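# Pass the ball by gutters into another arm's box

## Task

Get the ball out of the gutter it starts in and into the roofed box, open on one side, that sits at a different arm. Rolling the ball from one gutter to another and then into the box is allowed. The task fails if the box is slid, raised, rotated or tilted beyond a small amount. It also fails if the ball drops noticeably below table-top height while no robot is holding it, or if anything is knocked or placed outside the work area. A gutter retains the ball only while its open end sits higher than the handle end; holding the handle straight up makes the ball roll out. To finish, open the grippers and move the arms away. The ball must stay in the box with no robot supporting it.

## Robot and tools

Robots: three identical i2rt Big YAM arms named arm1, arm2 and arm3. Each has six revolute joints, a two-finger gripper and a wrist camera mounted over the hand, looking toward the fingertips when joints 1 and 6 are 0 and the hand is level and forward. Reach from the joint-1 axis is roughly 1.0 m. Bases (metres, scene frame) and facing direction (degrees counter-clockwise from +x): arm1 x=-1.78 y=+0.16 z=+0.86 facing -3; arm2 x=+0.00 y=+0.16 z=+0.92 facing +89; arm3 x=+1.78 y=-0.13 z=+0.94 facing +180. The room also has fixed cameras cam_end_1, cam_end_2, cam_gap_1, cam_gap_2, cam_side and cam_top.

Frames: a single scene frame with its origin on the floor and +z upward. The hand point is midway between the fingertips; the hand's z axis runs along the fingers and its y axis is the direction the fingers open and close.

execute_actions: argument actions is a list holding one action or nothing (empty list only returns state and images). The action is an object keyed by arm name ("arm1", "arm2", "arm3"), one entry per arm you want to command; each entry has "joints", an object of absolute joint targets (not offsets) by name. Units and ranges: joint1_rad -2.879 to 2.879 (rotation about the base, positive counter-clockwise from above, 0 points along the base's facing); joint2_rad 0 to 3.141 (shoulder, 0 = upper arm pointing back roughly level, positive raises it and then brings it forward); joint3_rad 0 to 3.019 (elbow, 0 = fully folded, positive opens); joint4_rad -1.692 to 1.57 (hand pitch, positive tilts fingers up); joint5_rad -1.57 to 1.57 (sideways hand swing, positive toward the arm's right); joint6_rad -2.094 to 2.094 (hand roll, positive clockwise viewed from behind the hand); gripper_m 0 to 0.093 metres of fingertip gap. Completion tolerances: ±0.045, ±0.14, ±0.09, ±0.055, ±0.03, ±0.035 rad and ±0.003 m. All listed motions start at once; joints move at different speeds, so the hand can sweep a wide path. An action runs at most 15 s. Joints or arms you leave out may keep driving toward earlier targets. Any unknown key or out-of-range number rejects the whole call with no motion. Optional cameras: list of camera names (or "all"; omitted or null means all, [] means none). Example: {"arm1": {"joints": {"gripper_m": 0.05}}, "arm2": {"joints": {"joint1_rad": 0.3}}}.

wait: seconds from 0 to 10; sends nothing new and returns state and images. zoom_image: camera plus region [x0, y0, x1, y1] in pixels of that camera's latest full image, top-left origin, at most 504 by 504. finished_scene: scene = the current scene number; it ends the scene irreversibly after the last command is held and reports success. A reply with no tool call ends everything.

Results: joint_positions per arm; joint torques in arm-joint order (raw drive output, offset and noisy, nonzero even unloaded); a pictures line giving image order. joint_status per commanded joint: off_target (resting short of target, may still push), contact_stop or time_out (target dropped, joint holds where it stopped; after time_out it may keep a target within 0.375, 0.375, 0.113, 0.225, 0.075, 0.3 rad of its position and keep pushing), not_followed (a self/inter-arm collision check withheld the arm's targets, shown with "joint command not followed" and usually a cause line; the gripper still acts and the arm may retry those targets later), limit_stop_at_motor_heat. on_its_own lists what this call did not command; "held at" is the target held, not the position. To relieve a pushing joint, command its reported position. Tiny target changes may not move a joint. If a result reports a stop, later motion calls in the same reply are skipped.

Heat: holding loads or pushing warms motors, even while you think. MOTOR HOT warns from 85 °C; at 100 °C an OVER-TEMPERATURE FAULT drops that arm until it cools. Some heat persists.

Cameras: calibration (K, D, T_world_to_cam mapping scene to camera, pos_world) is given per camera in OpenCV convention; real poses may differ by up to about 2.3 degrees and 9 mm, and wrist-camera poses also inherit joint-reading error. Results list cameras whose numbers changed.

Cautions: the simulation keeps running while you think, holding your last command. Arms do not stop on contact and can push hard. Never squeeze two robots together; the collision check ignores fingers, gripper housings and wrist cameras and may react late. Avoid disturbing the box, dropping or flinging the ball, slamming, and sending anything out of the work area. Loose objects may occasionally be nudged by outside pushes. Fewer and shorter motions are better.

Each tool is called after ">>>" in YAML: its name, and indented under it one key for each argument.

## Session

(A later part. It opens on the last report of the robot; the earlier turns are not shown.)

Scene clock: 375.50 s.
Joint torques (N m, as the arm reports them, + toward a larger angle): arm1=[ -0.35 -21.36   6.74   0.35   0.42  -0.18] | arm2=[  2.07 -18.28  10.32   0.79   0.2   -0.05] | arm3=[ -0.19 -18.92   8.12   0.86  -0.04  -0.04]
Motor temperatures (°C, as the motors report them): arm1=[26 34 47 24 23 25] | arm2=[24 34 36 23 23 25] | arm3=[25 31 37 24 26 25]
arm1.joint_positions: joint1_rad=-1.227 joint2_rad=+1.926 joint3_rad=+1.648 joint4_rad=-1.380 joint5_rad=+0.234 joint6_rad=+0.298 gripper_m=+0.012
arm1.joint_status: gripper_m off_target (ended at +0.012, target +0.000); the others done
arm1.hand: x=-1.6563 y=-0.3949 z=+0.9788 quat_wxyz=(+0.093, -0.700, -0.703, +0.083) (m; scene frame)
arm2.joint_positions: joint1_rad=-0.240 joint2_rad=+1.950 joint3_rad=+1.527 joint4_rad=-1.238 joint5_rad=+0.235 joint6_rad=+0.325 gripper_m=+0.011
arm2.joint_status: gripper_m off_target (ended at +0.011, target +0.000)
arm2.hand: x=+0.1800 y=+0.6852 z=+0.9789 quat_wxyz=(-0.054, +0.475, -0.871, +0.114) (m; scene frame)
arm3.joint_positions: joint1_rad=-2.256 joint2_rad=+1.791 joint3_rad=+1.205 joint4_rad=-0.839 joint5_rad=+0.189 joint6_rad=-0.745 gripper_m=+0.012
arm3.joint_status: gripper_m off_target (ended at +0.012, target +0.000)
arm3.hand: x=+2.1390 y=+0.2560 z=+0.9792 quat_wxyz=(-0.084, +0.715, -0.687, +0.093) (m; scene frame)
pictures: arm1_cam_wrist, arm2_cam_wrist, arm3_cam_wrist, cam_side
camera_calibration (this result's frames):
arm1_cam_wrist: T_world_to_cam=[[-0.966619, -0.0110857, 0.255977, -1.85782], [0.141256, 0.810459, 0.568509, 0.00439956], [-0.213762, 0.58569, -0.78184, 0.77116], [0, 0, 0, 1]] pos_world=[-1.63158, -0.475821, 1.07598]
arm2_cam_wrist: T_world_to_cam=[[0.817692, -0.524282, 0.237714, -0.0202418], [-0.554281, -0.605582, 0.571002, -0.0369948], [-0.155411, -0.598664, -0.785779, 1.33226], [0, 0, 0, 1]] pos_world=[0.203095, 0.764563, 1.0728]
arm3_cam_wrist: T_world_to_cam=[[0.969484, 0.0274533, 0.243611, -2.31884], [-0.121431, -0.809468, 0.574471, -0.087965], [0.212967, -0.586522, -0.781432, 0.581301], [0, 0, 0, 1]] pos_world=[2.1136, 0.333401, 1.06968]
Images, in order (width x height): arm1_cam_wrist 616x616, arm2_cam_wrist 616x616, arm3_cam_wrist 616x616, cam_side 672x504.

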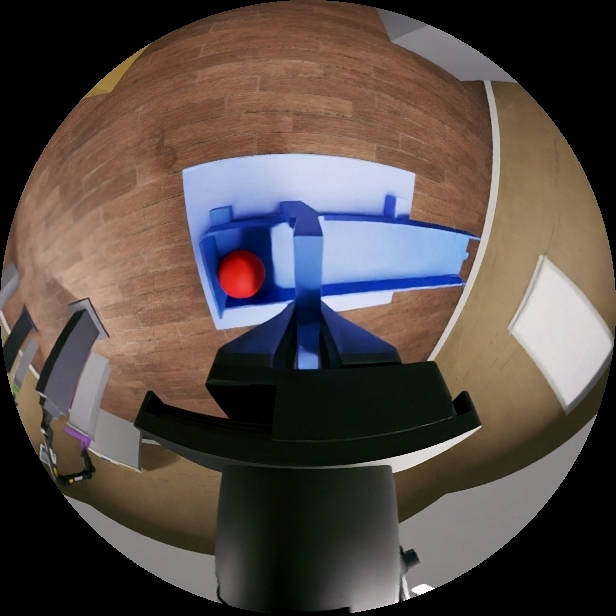

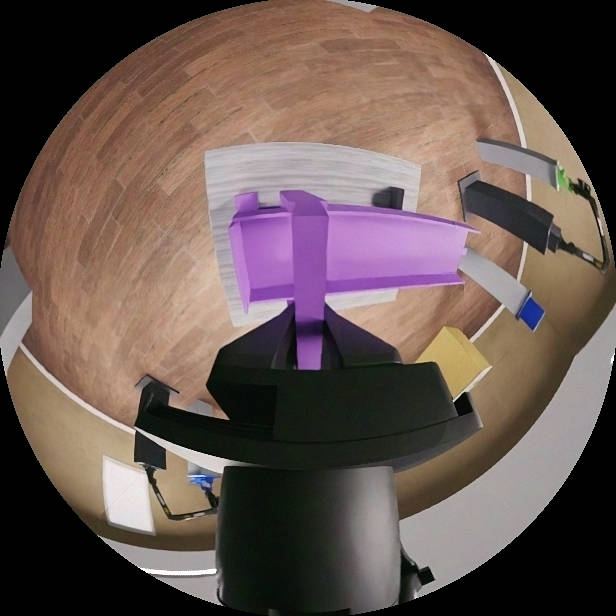

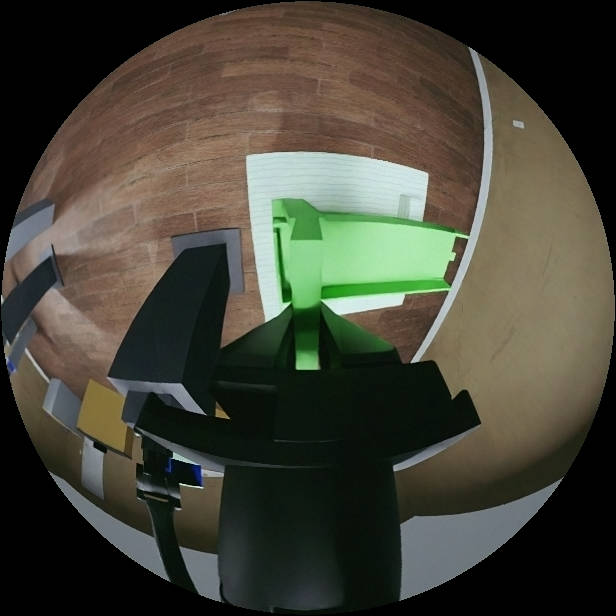

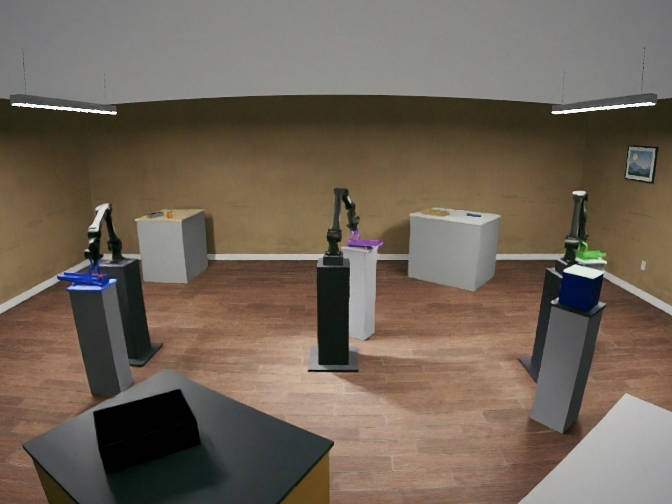

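>>> execute_actions:
  actions:
    - {"arm1":{"joints":{"joint2_rad":1.74}},"arm2":{"joints":{"joint2_rad":1.76}},"arm3":{"joints":{"joint2_rad":1.6}}}
  cameras: ["arm1_cam_wrist","cam_side","cam_end_1"]

Scene clock: 473.83 s.
Joint torques (N m, as the arm reports them, + toward a larger angle): arm1=[ -0.44 -18.36   8.45   0.55   0.42  -0.2 ] | arm2=[  1.98 -15.92  11.77   1.19   0.2   -0.05] | arm3=[ -0.04 -14.82   8.81   0.99   0.15  -0.05]
Motor temperatures (°C, as the motors report them): arm1=[26 35 42 24 23 25] | arm2=[24 35 37 23 23 25] | arm3=[25 33 38 24 26 25]
arm1.joint_positions: joint1_rad=-1.227 joint2_rad=+1.738 joint3_rad=+1.631 joint4_rad=-1.379 joint5_rad=+0.234 joint6_rad=+0.298 gripper_m=+0.012
arm1.joint_status: all done
arm1.hand: x=-1.6595 y=-0.3840 z=+1.0730 quat_wxyz=(+0.018, -0.707, -0.696, +0.123) (m; scene frame)
arm2.joint_positions: joint1_rad=-0.240 joint2_rad=+1.748 joint3_rad=+1.522 joint4_rad=-1.238 joint5_rad=+0.235 joint6_rad=+0.325 gripper_m=+0.011
arm2.joint_status: all done
arm2.hand: x=+0.1805 y=+0.6871 z=+1.0843 quat_wxyz=(-0.120, +0.465, -0.876, +0.042) (m; scene frame)
arm3.joint_positions: joint1_rad=-2.256 joint2_rad=+1.597 joint3_rad=+1.204 joint4_rad=-0.839 joint5_rad=+0.183 joint6_rad=-0.745 gripper_m=+0.012
arm3.joint_status: all done
arm3.hand: x=+2.1426 y=+0.2633 z=+1.0772 quat_wxyz=(-0.179, +0.701, -0.685, +0.082) (m; scene frame)
pictures: arm1_cam_wrist, cam_end_1, cam_side
camera_calibration (this result's frames):
arm1_cam_wrist: T_world_to_cam=[[-0.978087, 0.026617, 0.20649, -1.83641], [0.116056, 0.893114, 0.434601, 0.0761121], [-0.172852, 0.449041, -0.876632, 0.954874], [0, 0, 0, 1]] pos_world=[-1.63995, -0.447875, 1.1832]
Images, in order (width x height): arm1_cam_wrist 616x616, cam_end_1 672x504, cam_side 672x504.

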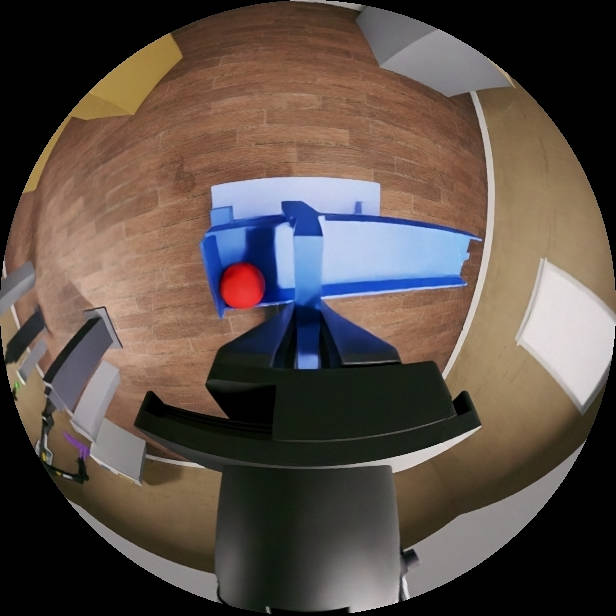

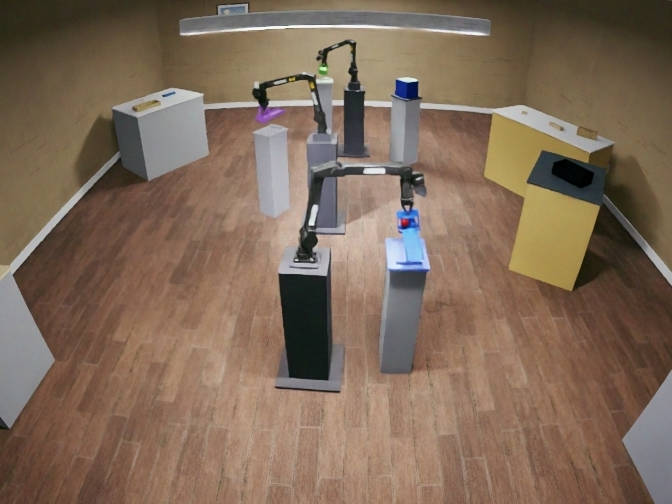

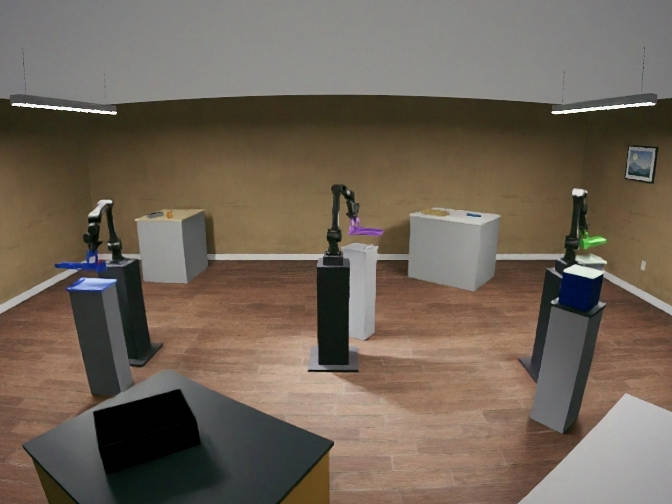

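>>> execute_actions:
  actions:
    - {"arm1":{"joints":{"joint4_rad":-1.165,"joint5_rad":0.4,"joint6_rad":-1.571}},"arm2":{"joints":{"joint1_rad":1.588,"joint2_rad":2.215,"joint3_rad":2.0,"joint4_rad":-1.021,"joint5_rad":0,"joint6_rad":-1.571}},"arm3":{"joints":{"joint1_rad":-0.1615,"joint2_rad":1.3,"joint3_rad":1.3,"joint4_rad":-1.2,"joint5_rad":0,"joint6_rad":-1.571}}}
  cameras: ["arm1_cam_wrist","cam_side","cam_top"]

>>> execute_actions:
  actions:
    - {"arm1":{"joints":{"joint1_rad":-0.3,"joint2_rad":1.86,"joint3_rad":1.95,"joint4_rad":-1.0,"joint5_rad":0.0}}}
  cameras: ["arm1_cam_wrist","cam_side","cam_top","cam_gap_1"]

Scene clock: 516.03 s.
Joint torques (N m, as the arm reports them, + toward a larger angle): arm1=[ -0.52 -18.94   8.67   1.3    0.51  -0.2 ] | arm2=[  1.13 -25.88  12.75   0.75  -0.14  -0.04] | arm3=[ -0.02 -12.96  10.71   0.49   0.01   0.  ]
Motor temperatures (°C, as the motors report them): arm1=[26 34 45 24 23 25] | arm2=[24 35 39 23 23 25] | arm3=[25 32 40 24 26 25]
arm1.joint_positions: joint1_rad=-1.227 joint2_rad=+1.738 joint3_rad=+1.631 joint4_rad=-1.188 joint5_rad=+0.393 joint6_rad=-1.563 gripper_m=+0.012
arm1.joint_status: all done
arm1.hand: x=-1.6720 y=-0.4327 z=+1.0893 quat_wxyz=(+0.171, +0.111, -0.965, +0.162) (m; scene frame)
arm2.joint_positions: joint1_rad=+1.583 joint2_rad=+2.247 joint3_rad=+1.975 joint4_rad=-1.020 joint5_rad=+0.000 joint6_rad=-1.563 gripper_m=+0.011
arm2.joint_status: all done
arm2.hand: x=-0.7475 y=+0.1668 z=+0.9657 quat_wxyz=(-0.098, +0.705, +0.695, -0.100) (m; scene frame)
arm3.joint_positions: joint1_rad=-0.162 joint2_rad=+1.319 joint3_rad=+1.266 joint4_rad=-1.195 joint5_rad=-0.001 joint6_rad=-1.560 gripper_m=+0.012
arm3.joint_status: all done
arm3.hand: x=+1.3305 y=-0.0520 z=+1.1956 quat_wxyz=(-0.119, +0.758, +0.634, -0.100) (m; scene frame)
pictures: arm1_cam_wrist, cam_side, cam_top
camera_calibration (this result's frames):
arm1_cam_wrist: T_world_to_cam=[[0.277308, -0.91868, 0.281297, -0.242138], [-0.581897, 0.0723819, 0.810035, -1.81708], [-0.764524, -0.388315, -0.514505, -0.757151], [0, 0, 0, 1]] pos_world=[-1.56906, -0.384937, 1.15045]
Images, in order (width x height): arm1_cam_wrist 616x616, cam_side 672x504, cam_top 672x504.

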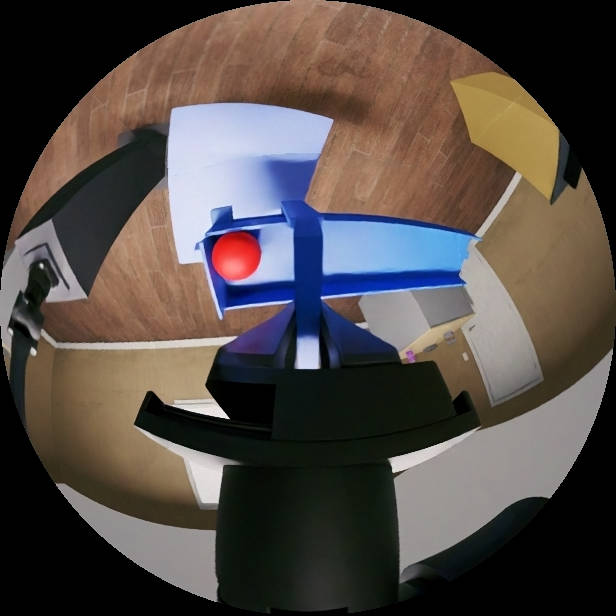

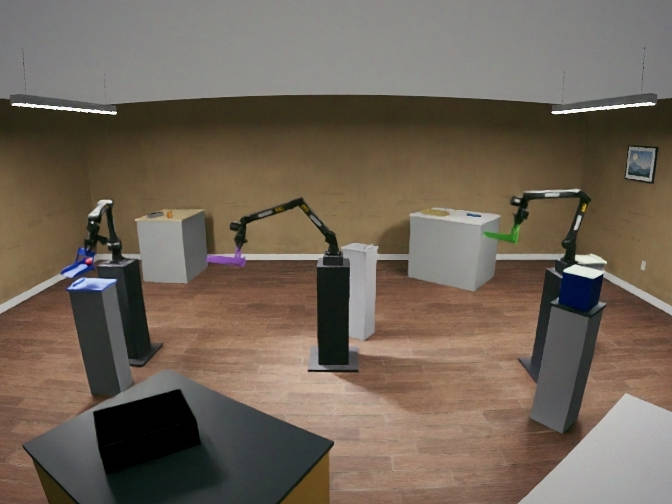

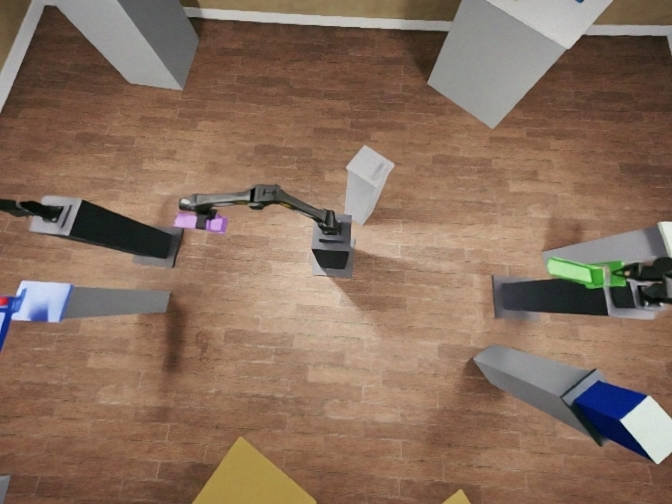

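Scene clock: 517.97 s.
Joint torques (N m, as the arm reports them, + toward a larger angle): arm1=[  0.   -26.73  12.3    1.11  -0.12  -0.13] | arm2=[  2.02 -25.91  12.77   0.77  -0.14  -0.06] | arm3=[ -0.39 -12.97  10.74   0.55  -0.02  -0.06]
Motor temperatures (°C, as the motors report them): arm1=[26 34 46 24 23 25] | arm2=[24 36 39 23 23 25] | arm3=[25 32 40 24 26 25]
arm1.joint_positions: joint1_rad=-0.309 joint2_rad=+1.902 joint3_rad=+1.896 joint4_rad=-1.006 joint5_rad=+0.001 joint6_rad=-1.567 gripper_m=+0.012
arm1.joint_status: all done
arm1.hand: x=-1.1050 y=-0.0989 z=+1.1175 quat_wxyz=(-0.157, +0.545, -0.792, +0.227) (m; scene frame)
arm2.joint_positions: joint1_rad=+1.583 joint2_rad=+2.247 joint3_rad=+1.975 joint4_rad=-1.020 joint5_rad=+0.000 joint6_rad=-1.564 gripper_m=+0.011
arm2.joint_status: not commanded
arm2.hand: x=-0.7475 y=+0.1668 z=+0.9657 quat_wxyz=(-0.098, +0.705, +0.696, -0.100) (m; scene frame)
arm3.joint_positions: joint1_rad=-0.162 joint2_rad=+1.319 joint3_rad=+1.266 joint4_rad=-1.195 joint5_rad=-0.001 joint6_rad=-1.560 gripper_m=+0.012
arm3.joint_status: not commanded
arm3.hand: x=+1.3305 y=-0.0520 z=+1.1956 quat_wxyz=(-0.119, +0.758, +0.634, -0.100) (m; scene frame)
pictures: arm1_cam_wrist, cam_gap_1, cam_side, cam_top
camera_calibration (this result's frames):
arm1_cam_wrist: T_world_to_cam=[[0.789142, -0.29639, 0.537966, 0.239644], [-0.577278, -0.657043, 0.484814, -1.23775], [0.209772, -0.693143, -0.6896, 1.06252], [0, 0, 0, 1]] pos_world=[-1.12653, -0.00574482, 1.20387]
Images, in order (width x height): arm1_cam_wrist 616x616, cam_gap_1 672x504, cam_side 672x504, cam_top 672x504.

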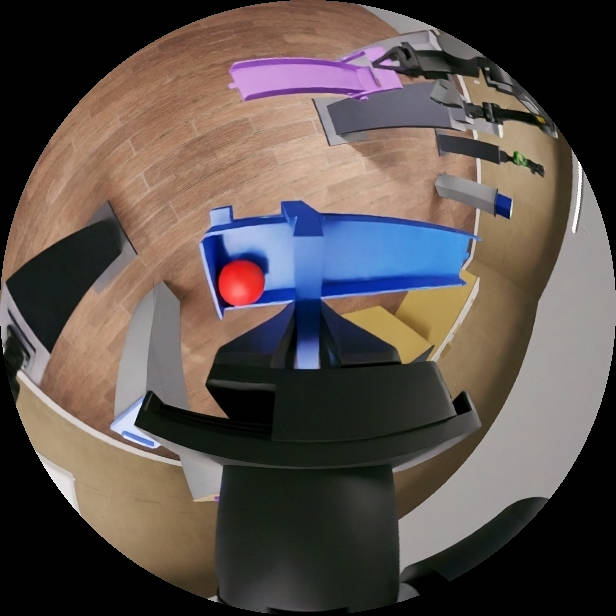

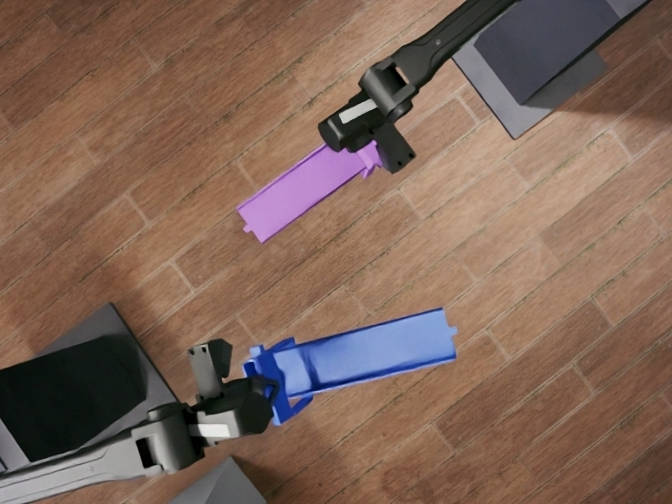

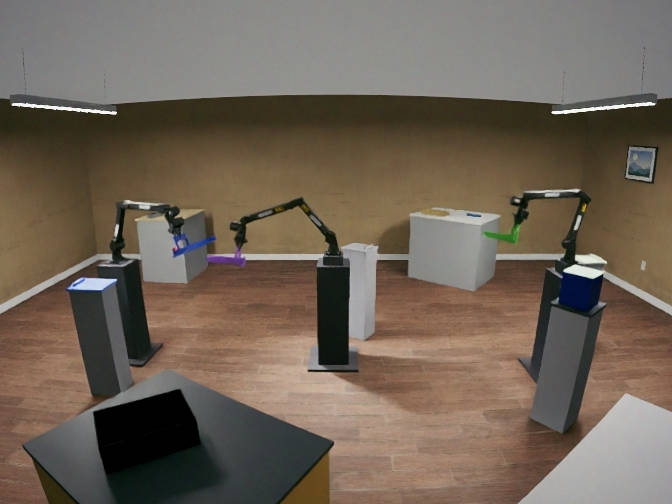

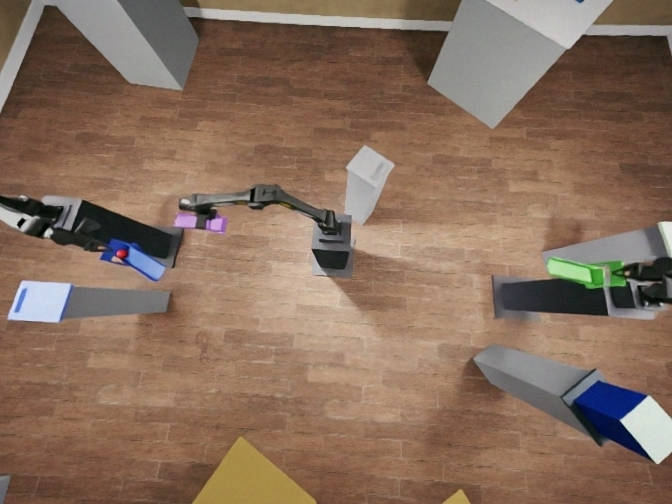

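>>> zoom_image:
  camera: "cam_side"
  region: [110, 190, 340, 290]

>>> zoom_image:
  camera: "cam_side"
  region: [460, 180, 600, 270]

Region (110, 190, 340, 290) of cam_side's 672x504 image, scaled by 2.191, with more detail than that image has; it fills the top 219 rows of this view, and the rest is white.

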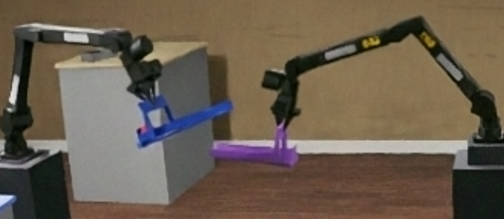

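Region (460, 180, 600, 270) of cam_side's 672x504 image, scaled by 3.600, with more detail than that image has; it fills the top 324 rows of this view, and the rest is white.

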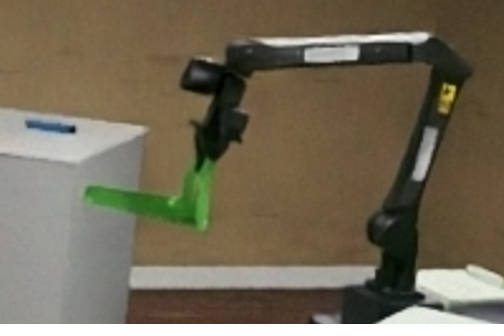

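>>> execute_actions:
  actions:
    - {"arm1":{"joints":{"joint2_rad":1.747,"joint3_rad":1.75,"joint4_rad":-1.12}},"arm2":{"joints":{"joint4_rad":-0.89}}}
  cameras: []

>>> execute_actions:
  actions:
    - {"arm1":{"joints":{"joint1_rad":0.056,"joint4_rad":-1.17}}}
  cameras: ["arm1_cam_wrist","arm2_cam_wrist","cam_side","cam_gap_1"]

Scene clock: 571.80 s.
Joint torques (N m, as the arm reports them, + toward a larger angle): arm1=[ -0.11 -20.74   8.48   0.69  -0.14  -0.14] | arm2=[  2.06 -25.78  12.99   2.03  -0.14  -0.05] | arm3=[  0.01 -13.5   10.75   0.5   -0.01  -0.05]
Motor temperatures (°C, as the motors report them): arm1=[26 39 58 24 23 25] | arm2=[24 42 41 23 23 25] | arm3=[25 31 44 24 26 25]
arm1.joint_positions: joint1_rad=-0.309 joint2_rad=+1.758 joint3_rad=+1.747 joint4_rad=-1.118 joint5_rad=+0.001 joint6_rad=-1.567 gripper_m=+0.012
arm1.joint_status: all done
arm1.hand: x=-1.1757 y=-0.0722 z=+1.1255 quat_wxyz=(-0.125, +0.554, -0.803, +0.180) (m; scene frame)
arm2.joint_positions: joint1_rad=+1.583 joint2_rad=+2.247 joint3_rad=+1.975 joint4_rad=-0.915 joint5_rad=+0.000 joint6_rad=-1.564 gripper_m=+0.011
arm2.joint_status: all done
arm2.hand: x=-0.7718 y=+0.1670 z=+0.9741 quat_wxyz=(-0.135, +0.699, +0.689, -0.136) (m; scene frame)
arm3.joint_positions: joint1_rad=-0.162 joint2_rad=+1.319 joint3_rad=+1.266 joint4_rad=-1.195 joint5_rad=-0.001 joint6_rad=-1.560 gripper_m=+0.012
arm3.joint_status: not commanded
arm3.hand: x=+1.3305 y=-0.0520 z=+1.1956 quat_wxyz=(-0.119, +0.758, +0.634, -0.100) (m; scene frame)
pictures: none
No camera images: the call's "cameras" was empty. Leave "cameras" out to get every camera's image.

Scene clock: 573.40 s.
Joint torques (N m, as the arm reports them, + toward a larger angle): arm1=[ -0.33 -20.65   8.43   0.49  -0.11  -0.13] | arm2=[  2.05 -26.03  12.98   2.02  -0.14  -0.05] | arm3=[  0.5  -13.38  10.68   0.56  -0.01  -0.05]
Motor temperatures (°C, as the motors report them): arm1=[26 39 57 24 23 25] | arm2=[24 42 41 23 23 25] | arm3=[25 31 44 24 26 25]
arm1.joint_positions: joint1_rad=+0.049 joint2_rad=+1.758 joint3_rad=+1.747 joint4_rad=-1.164 joint5_rad=+0.001 joint6_rad=-1.568 gripper_m=+0.012
arm1.joint_status: all done
arm1.hand: x=-1.1443 y=+0.1539 z=+1.1209 quat_wxyz=(-0.139, +0.691, -0.695, +0.139) (m; scene frame)
arm2.joint_positions: joint1_rad=+1.583 joint2_rad=+2.247 joint3_rad=+1.975 joint4_rad=-0.915 joint5_rad=+0.000 joint6_rad=-1.564 gripper_m=+0.011
arm2.joint_status: not commanded
arm2.hand: x=-0.7718 y=+0.1670 z=+0.9741 quat_wxyz=(-0.135, +0.699, +0.689, -0.136) (m; scene frame)
arm3.joint_positions: joint1_rad=-0.162 joint2_rad=+1.319 joint3_rad=+1.266 joint4_rad=-1.195 joint5_rad=-0.001 joint6_rad=-1.560 gripper_m=+0.012
arm3.joint_status: not commanded
arm3.hand: x=+1.3305 y=-0.0520 z=+1.1956 quat_wxyz=(-0.119, +0.758, +0.634, -0.100) (m; scene frame)
pictures: arm1_cam_wrist, arm2_cam_wrist, cam_gap_1, cam_side
camera_calibration (this result's frames):
arm1_cam_wrist: T_world_to_cam=[[0.918902, -0.000697482, 0.394485, 0.607489], [-0.227517, -0.817862, 0.528524, -0.720013], [0.322266, -0.575414, -0.751694, 1.42856], [0, 0, 0, 1]] pos_world=[-1.18241, 0.233565, 1.21474]
arm2_cam_wrist: T_world_to_cam=[[-0.930789, 0.0131462, 0.365321, -1.07601], [0.220396, 0.817478, 0.532123, -0.477501], [-0.291646, 0.57581, -0.763797, 0.547707], [0, 0, 0, 1]] pos_world=[-0.73656, 0.0891167, 1.06551]
Images, in order (width x height): arm1_cam_wrist 616x616, arm2_cam_wrist 616x616, cam_gap_1 672x504, cam_side 672x504.

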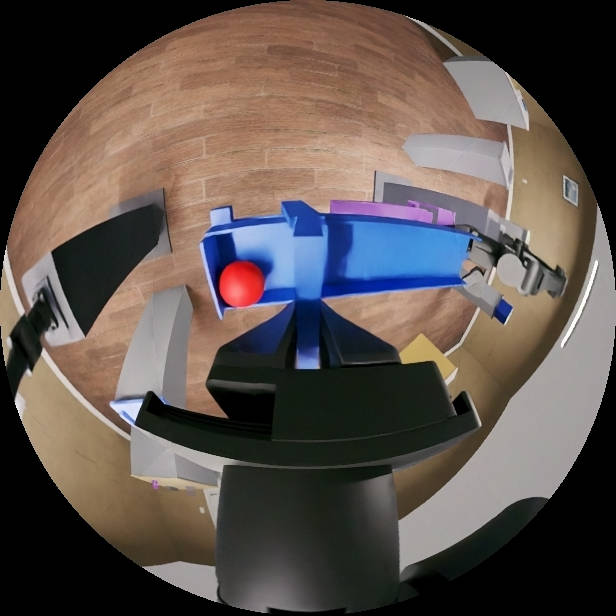

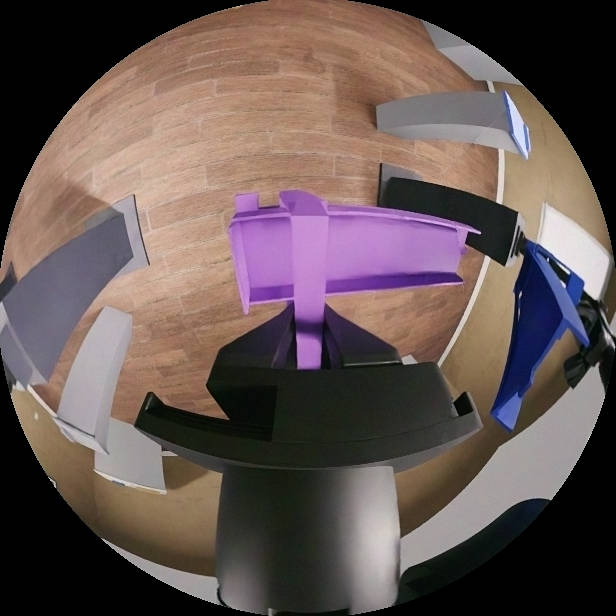

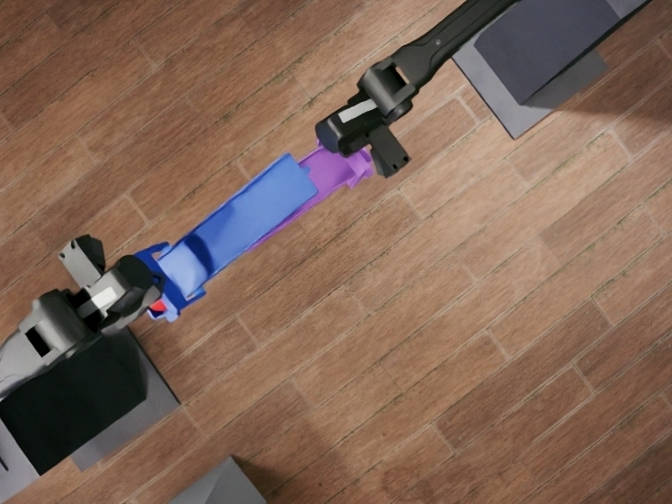

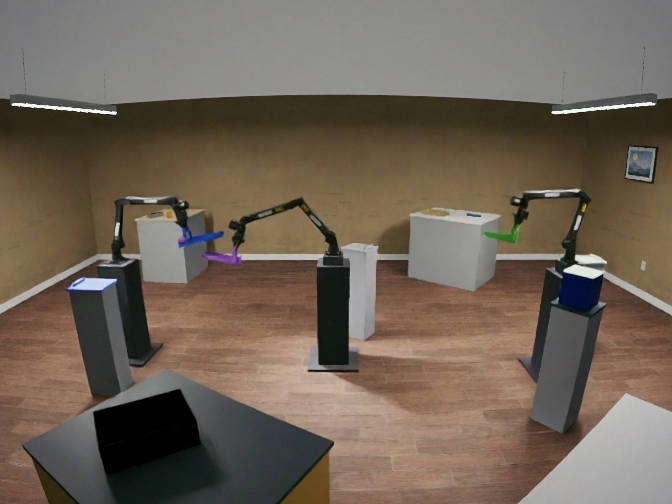

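>>> zoom_image:
  camera: "cam_gap_1"
  region: [200, 100, 420, 300]

>>> zoom_image:
  camera: "cam_side"
  region: [150, 190, 270, 280]

Region (200, 100, 420, 300) of cam_gap_1's 672x504 image, scaled by 2.291, with more detail than that image has; it fills the top 458 rows of this view, and the rest is white.

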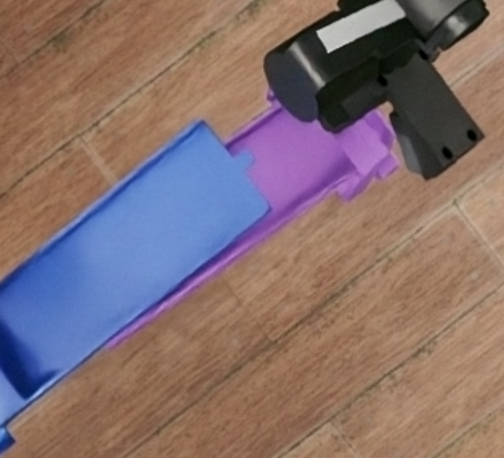

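Region (150, 190, 270, 280) of cam_side's 672x504 image, scaled by 4.200, with more detail than that image has; it fills the top 378 rows of this view, and the rest is white.

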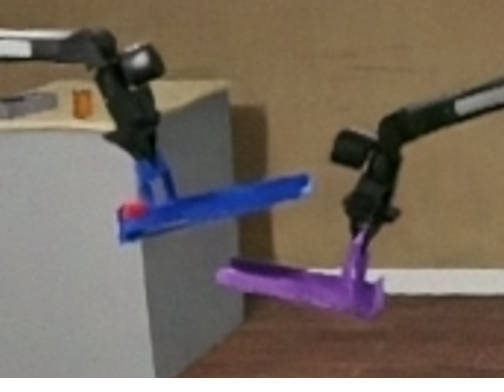

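>>> execute_actions:
  actions:
    - {"arm1":{"joints":{"joint4_rad":-1.51}}}
  cameras: ["arm1_cam_wrist","arm2_cam_wrist","cam_side","cam_gap_1"]

Scene clock: 603.73 s.
Joint torques (N m, as the arm reports them, + toward a larger angle): arm1=[ -0.24 -19.87   7.98  -0.23  -0.13  -0.17] | arm2=[  2.02 -26.09  13.     2.02  -0.14  -0.05] | arm3=[ -0.63 -13.13  10.88   0.61  -0.02  -0.07]
Motor temperatures (°C, as the motors report them): arm1=[26 37 50 24 23 25] | arm2=[24 43 42 23 23 25] | arm3=[25 31 45 24 26 25]
arm1.joint_positions: joint1_rad=+0.049 joint2_rad=+1.758 joint3_rad=+1.747 joint4_rad=-1.499 joint5_rad=+0.001 joint6_rad=-1.568 gripper_m=+0.012
arm1.joint_status: all done
arm1.hand: x=-1.2240 y=+0.1541 z=+1.1024 quat_wxyz=(-0.022, +0.705, -0.709, +0.022) (m; scene frame)
arm2.joint_positions: joint1_rad=+1.583 joint2_rad=+2.247 joint3_rad=+1.975 joint4_rad=-0.915 joint5_rad=+0.000 joint6_rad=-1.564 gripper_m=+0.011
arm2.joint_status: not commanded
arm2.hand: x=-0.7718 y=+0.1670 z=+0.9741 quat_wxyz=(-0.135, +0.699, +0.689, -0.136) (m; scene frame)
arm3.joint_positions: joint1_rad=-0.162 joint2_rad=+1.319 joint3_rad=+1.266 joint4_rad=-1.195 joint5_rad=-0.001 joint6_rad=-1.560 gripper_m=+0.012
arm3.joint_status: not commanded
arm3.hand: x=+1.3305 y=-0.0520 z=+1.1956 quat_wxyz=(-0.119, +0.758, +0.634, -0.100) (m; scene frame)
pictures: arm1_cam_wrist, arm2_cam_wrist, cam_gap_1, cam_side
camera_calibration (this result's frames):
arm1_cam_wrist: T_world_to_cam=[[0.997483, -0.000910713, 0.0708946, 1.14103], [-0.0414857, -0.818373, 0.573188, -0.549651], [0.0574962, -0.574687, -0.816351, 1.18756], [0, 0, 0, 1]] pos_world=[-1.22925, 0.233694, 1.20362]
arm2_cam_wrist: T_world_to_cam=[[-0.930789, 0.0131462, 0.365321, -1.07601], [0.220396, 0.817478, 0.532123, -0.477501], [-0.291646, 0.57581, -0.763797, 0.547707], [0, 0, 0, 1]] pos_world=[-0.73656, 0.0891167, 1.06551]
Images, in order (width x height): arm1_cam_wrist 616x616, arm2_cam_wrist 616x616, cam_gap_1 672x504, cam_side 672x504.

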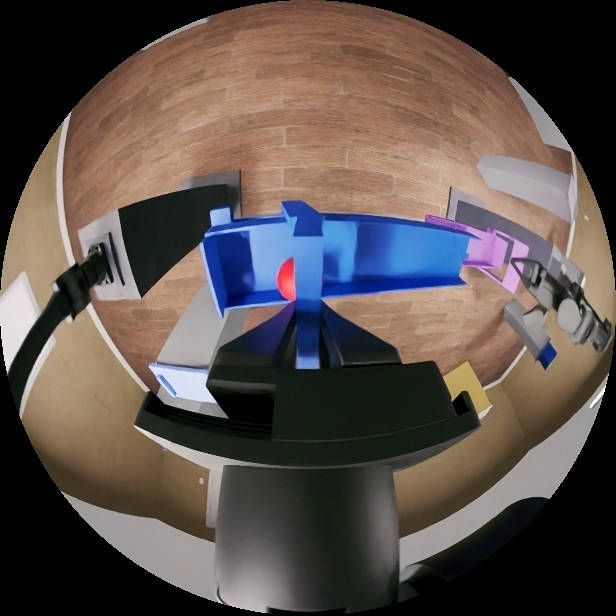

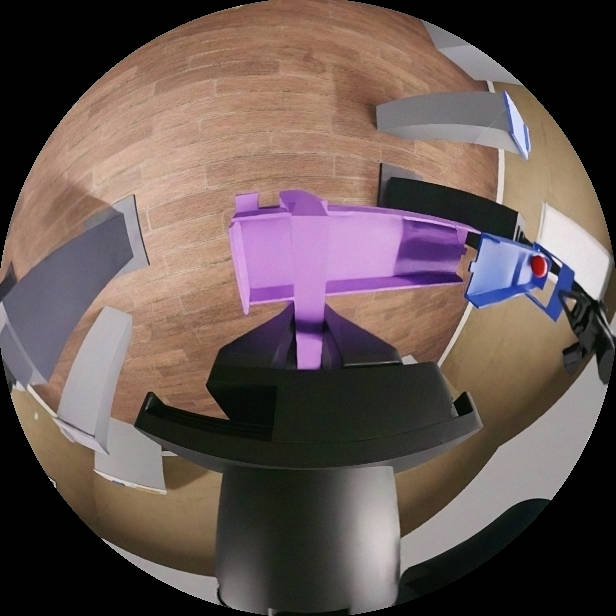

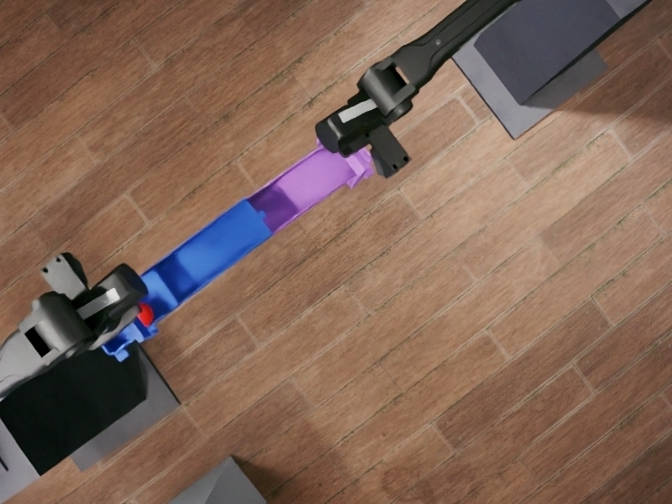

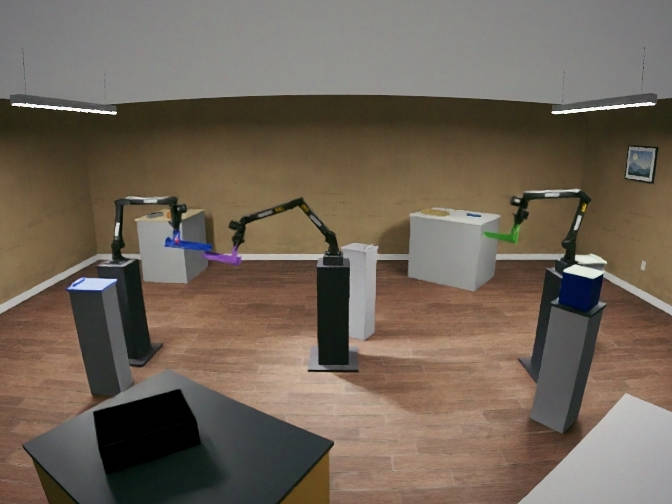

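>>> execute_actions:
  actions: []
  cameras: ["arm2_cam_wrist","cam_side","cam_gap_1"]

Scene clock: 607.80 s.
Joint torques (N m, as the arm reports them, + toward a larger angle): arm1=[ -0.22 -19.91   7.96  -0.19  -0.13  -0.16] | arm2=[  1.93 -26.11  13.02   1.95  -0.18  -0.03] | arm3=[ -0.46 -13.97  10.9    0.71  -0.03  -0.07]
Motor temperatures (°C, as the motors report them): arm1=[26 36 49 24 23 25] | arm2=[24 43 42 23 23 25] | arm3=[25 31 45 24 26 25]
arm1.joint_positions: joint1_rad=+0.049 joint2_rad=+1.758 joint3_rad=+1.747 joint4_rad=-1.500 joint5_rad=+0.001 joint6_rad=-1.568 gripper_m=+0.012
arm1.joint_status: all done
arm1.hand: x=-1.2244 y=+0.1541 z=+1.1024 quat_wxyz=(-0.021, +0.705, -0.709, +0.021) (m; scene frame)
arm2.joint_positions: joint1_rad=+1.583 joint2_rad=+2.246 joint3_rad=+1.975 joint4_rad=-0.912 joint5_rad=+0.001 joint6_rad=-1.567 gripper_m=+0.011
arm2.joint_status: not commanded
arm2.hand: x=-0.7725 y=+0.1666 z=+0.9746 quat_wxyz=(-0.136, +0.697, +0.690, -0.137) (m; scene frame)
arm3.joint_positions: joint1_rad=-0.162 joint2_rad=+1.319 joint3_rad=+1.266 joint4_rad=-1.195 joint5_rad=-0.001 joint6_rad=-1.560 gripper_m=+0.012
arm3.joint_status: not commanded
arm3.hand: x=+1.3305 y=-0.0520 z=+1.1956 quat_wxyz=(-0.119, +0.758, +0.634, -0.100) (m; scene frame)
pictures: arm2_cam_wrist, cam_gap_1, cam_side
camera_calibration (this result's frames):
arm2_cam_wrist: T_world_to_cam=[[-0.929704, 0.00978067, 0.368178, -1.07818], [0.219734, 0.816983, 0.533157, -0.478764], [-0.295581, 0.576579, -0.761701, 0.542942], [0, 0, 0, 1]] pos_world=[-0.736704, 0.0886379, 1.06578]
Images, in order (width x height): arm2_cam_wrist 616x616, cam_gap_1 672x504, cam_side 672x504.

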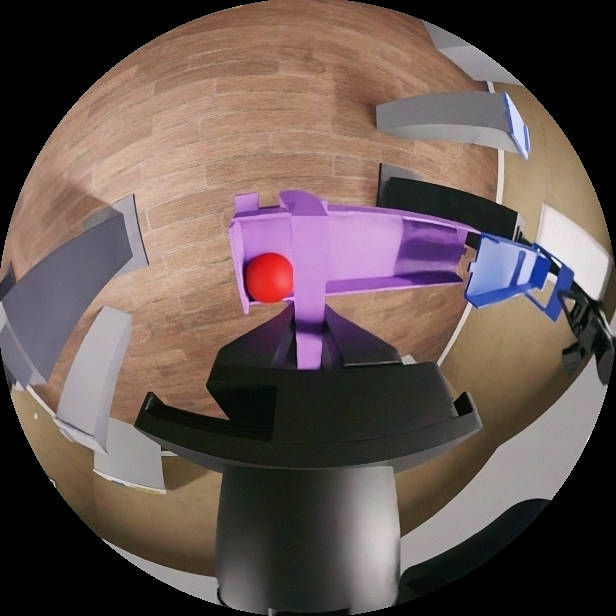

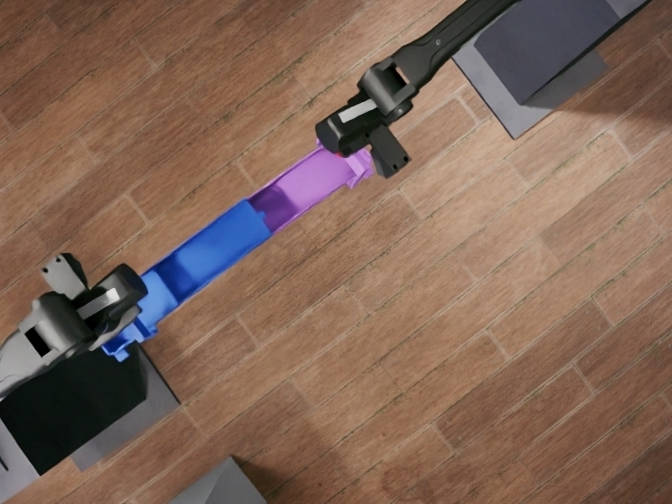

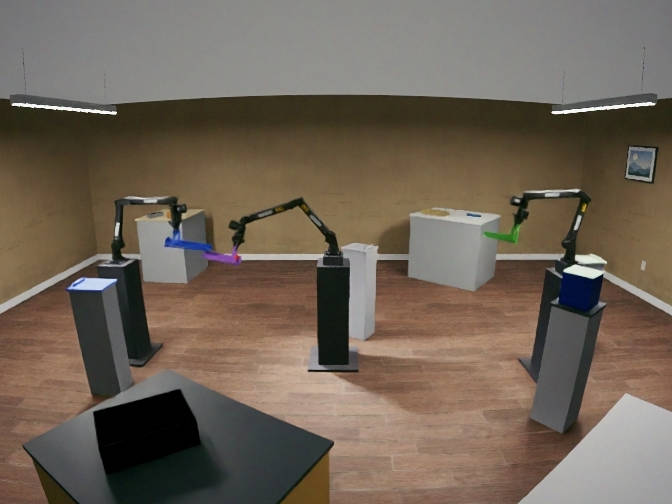

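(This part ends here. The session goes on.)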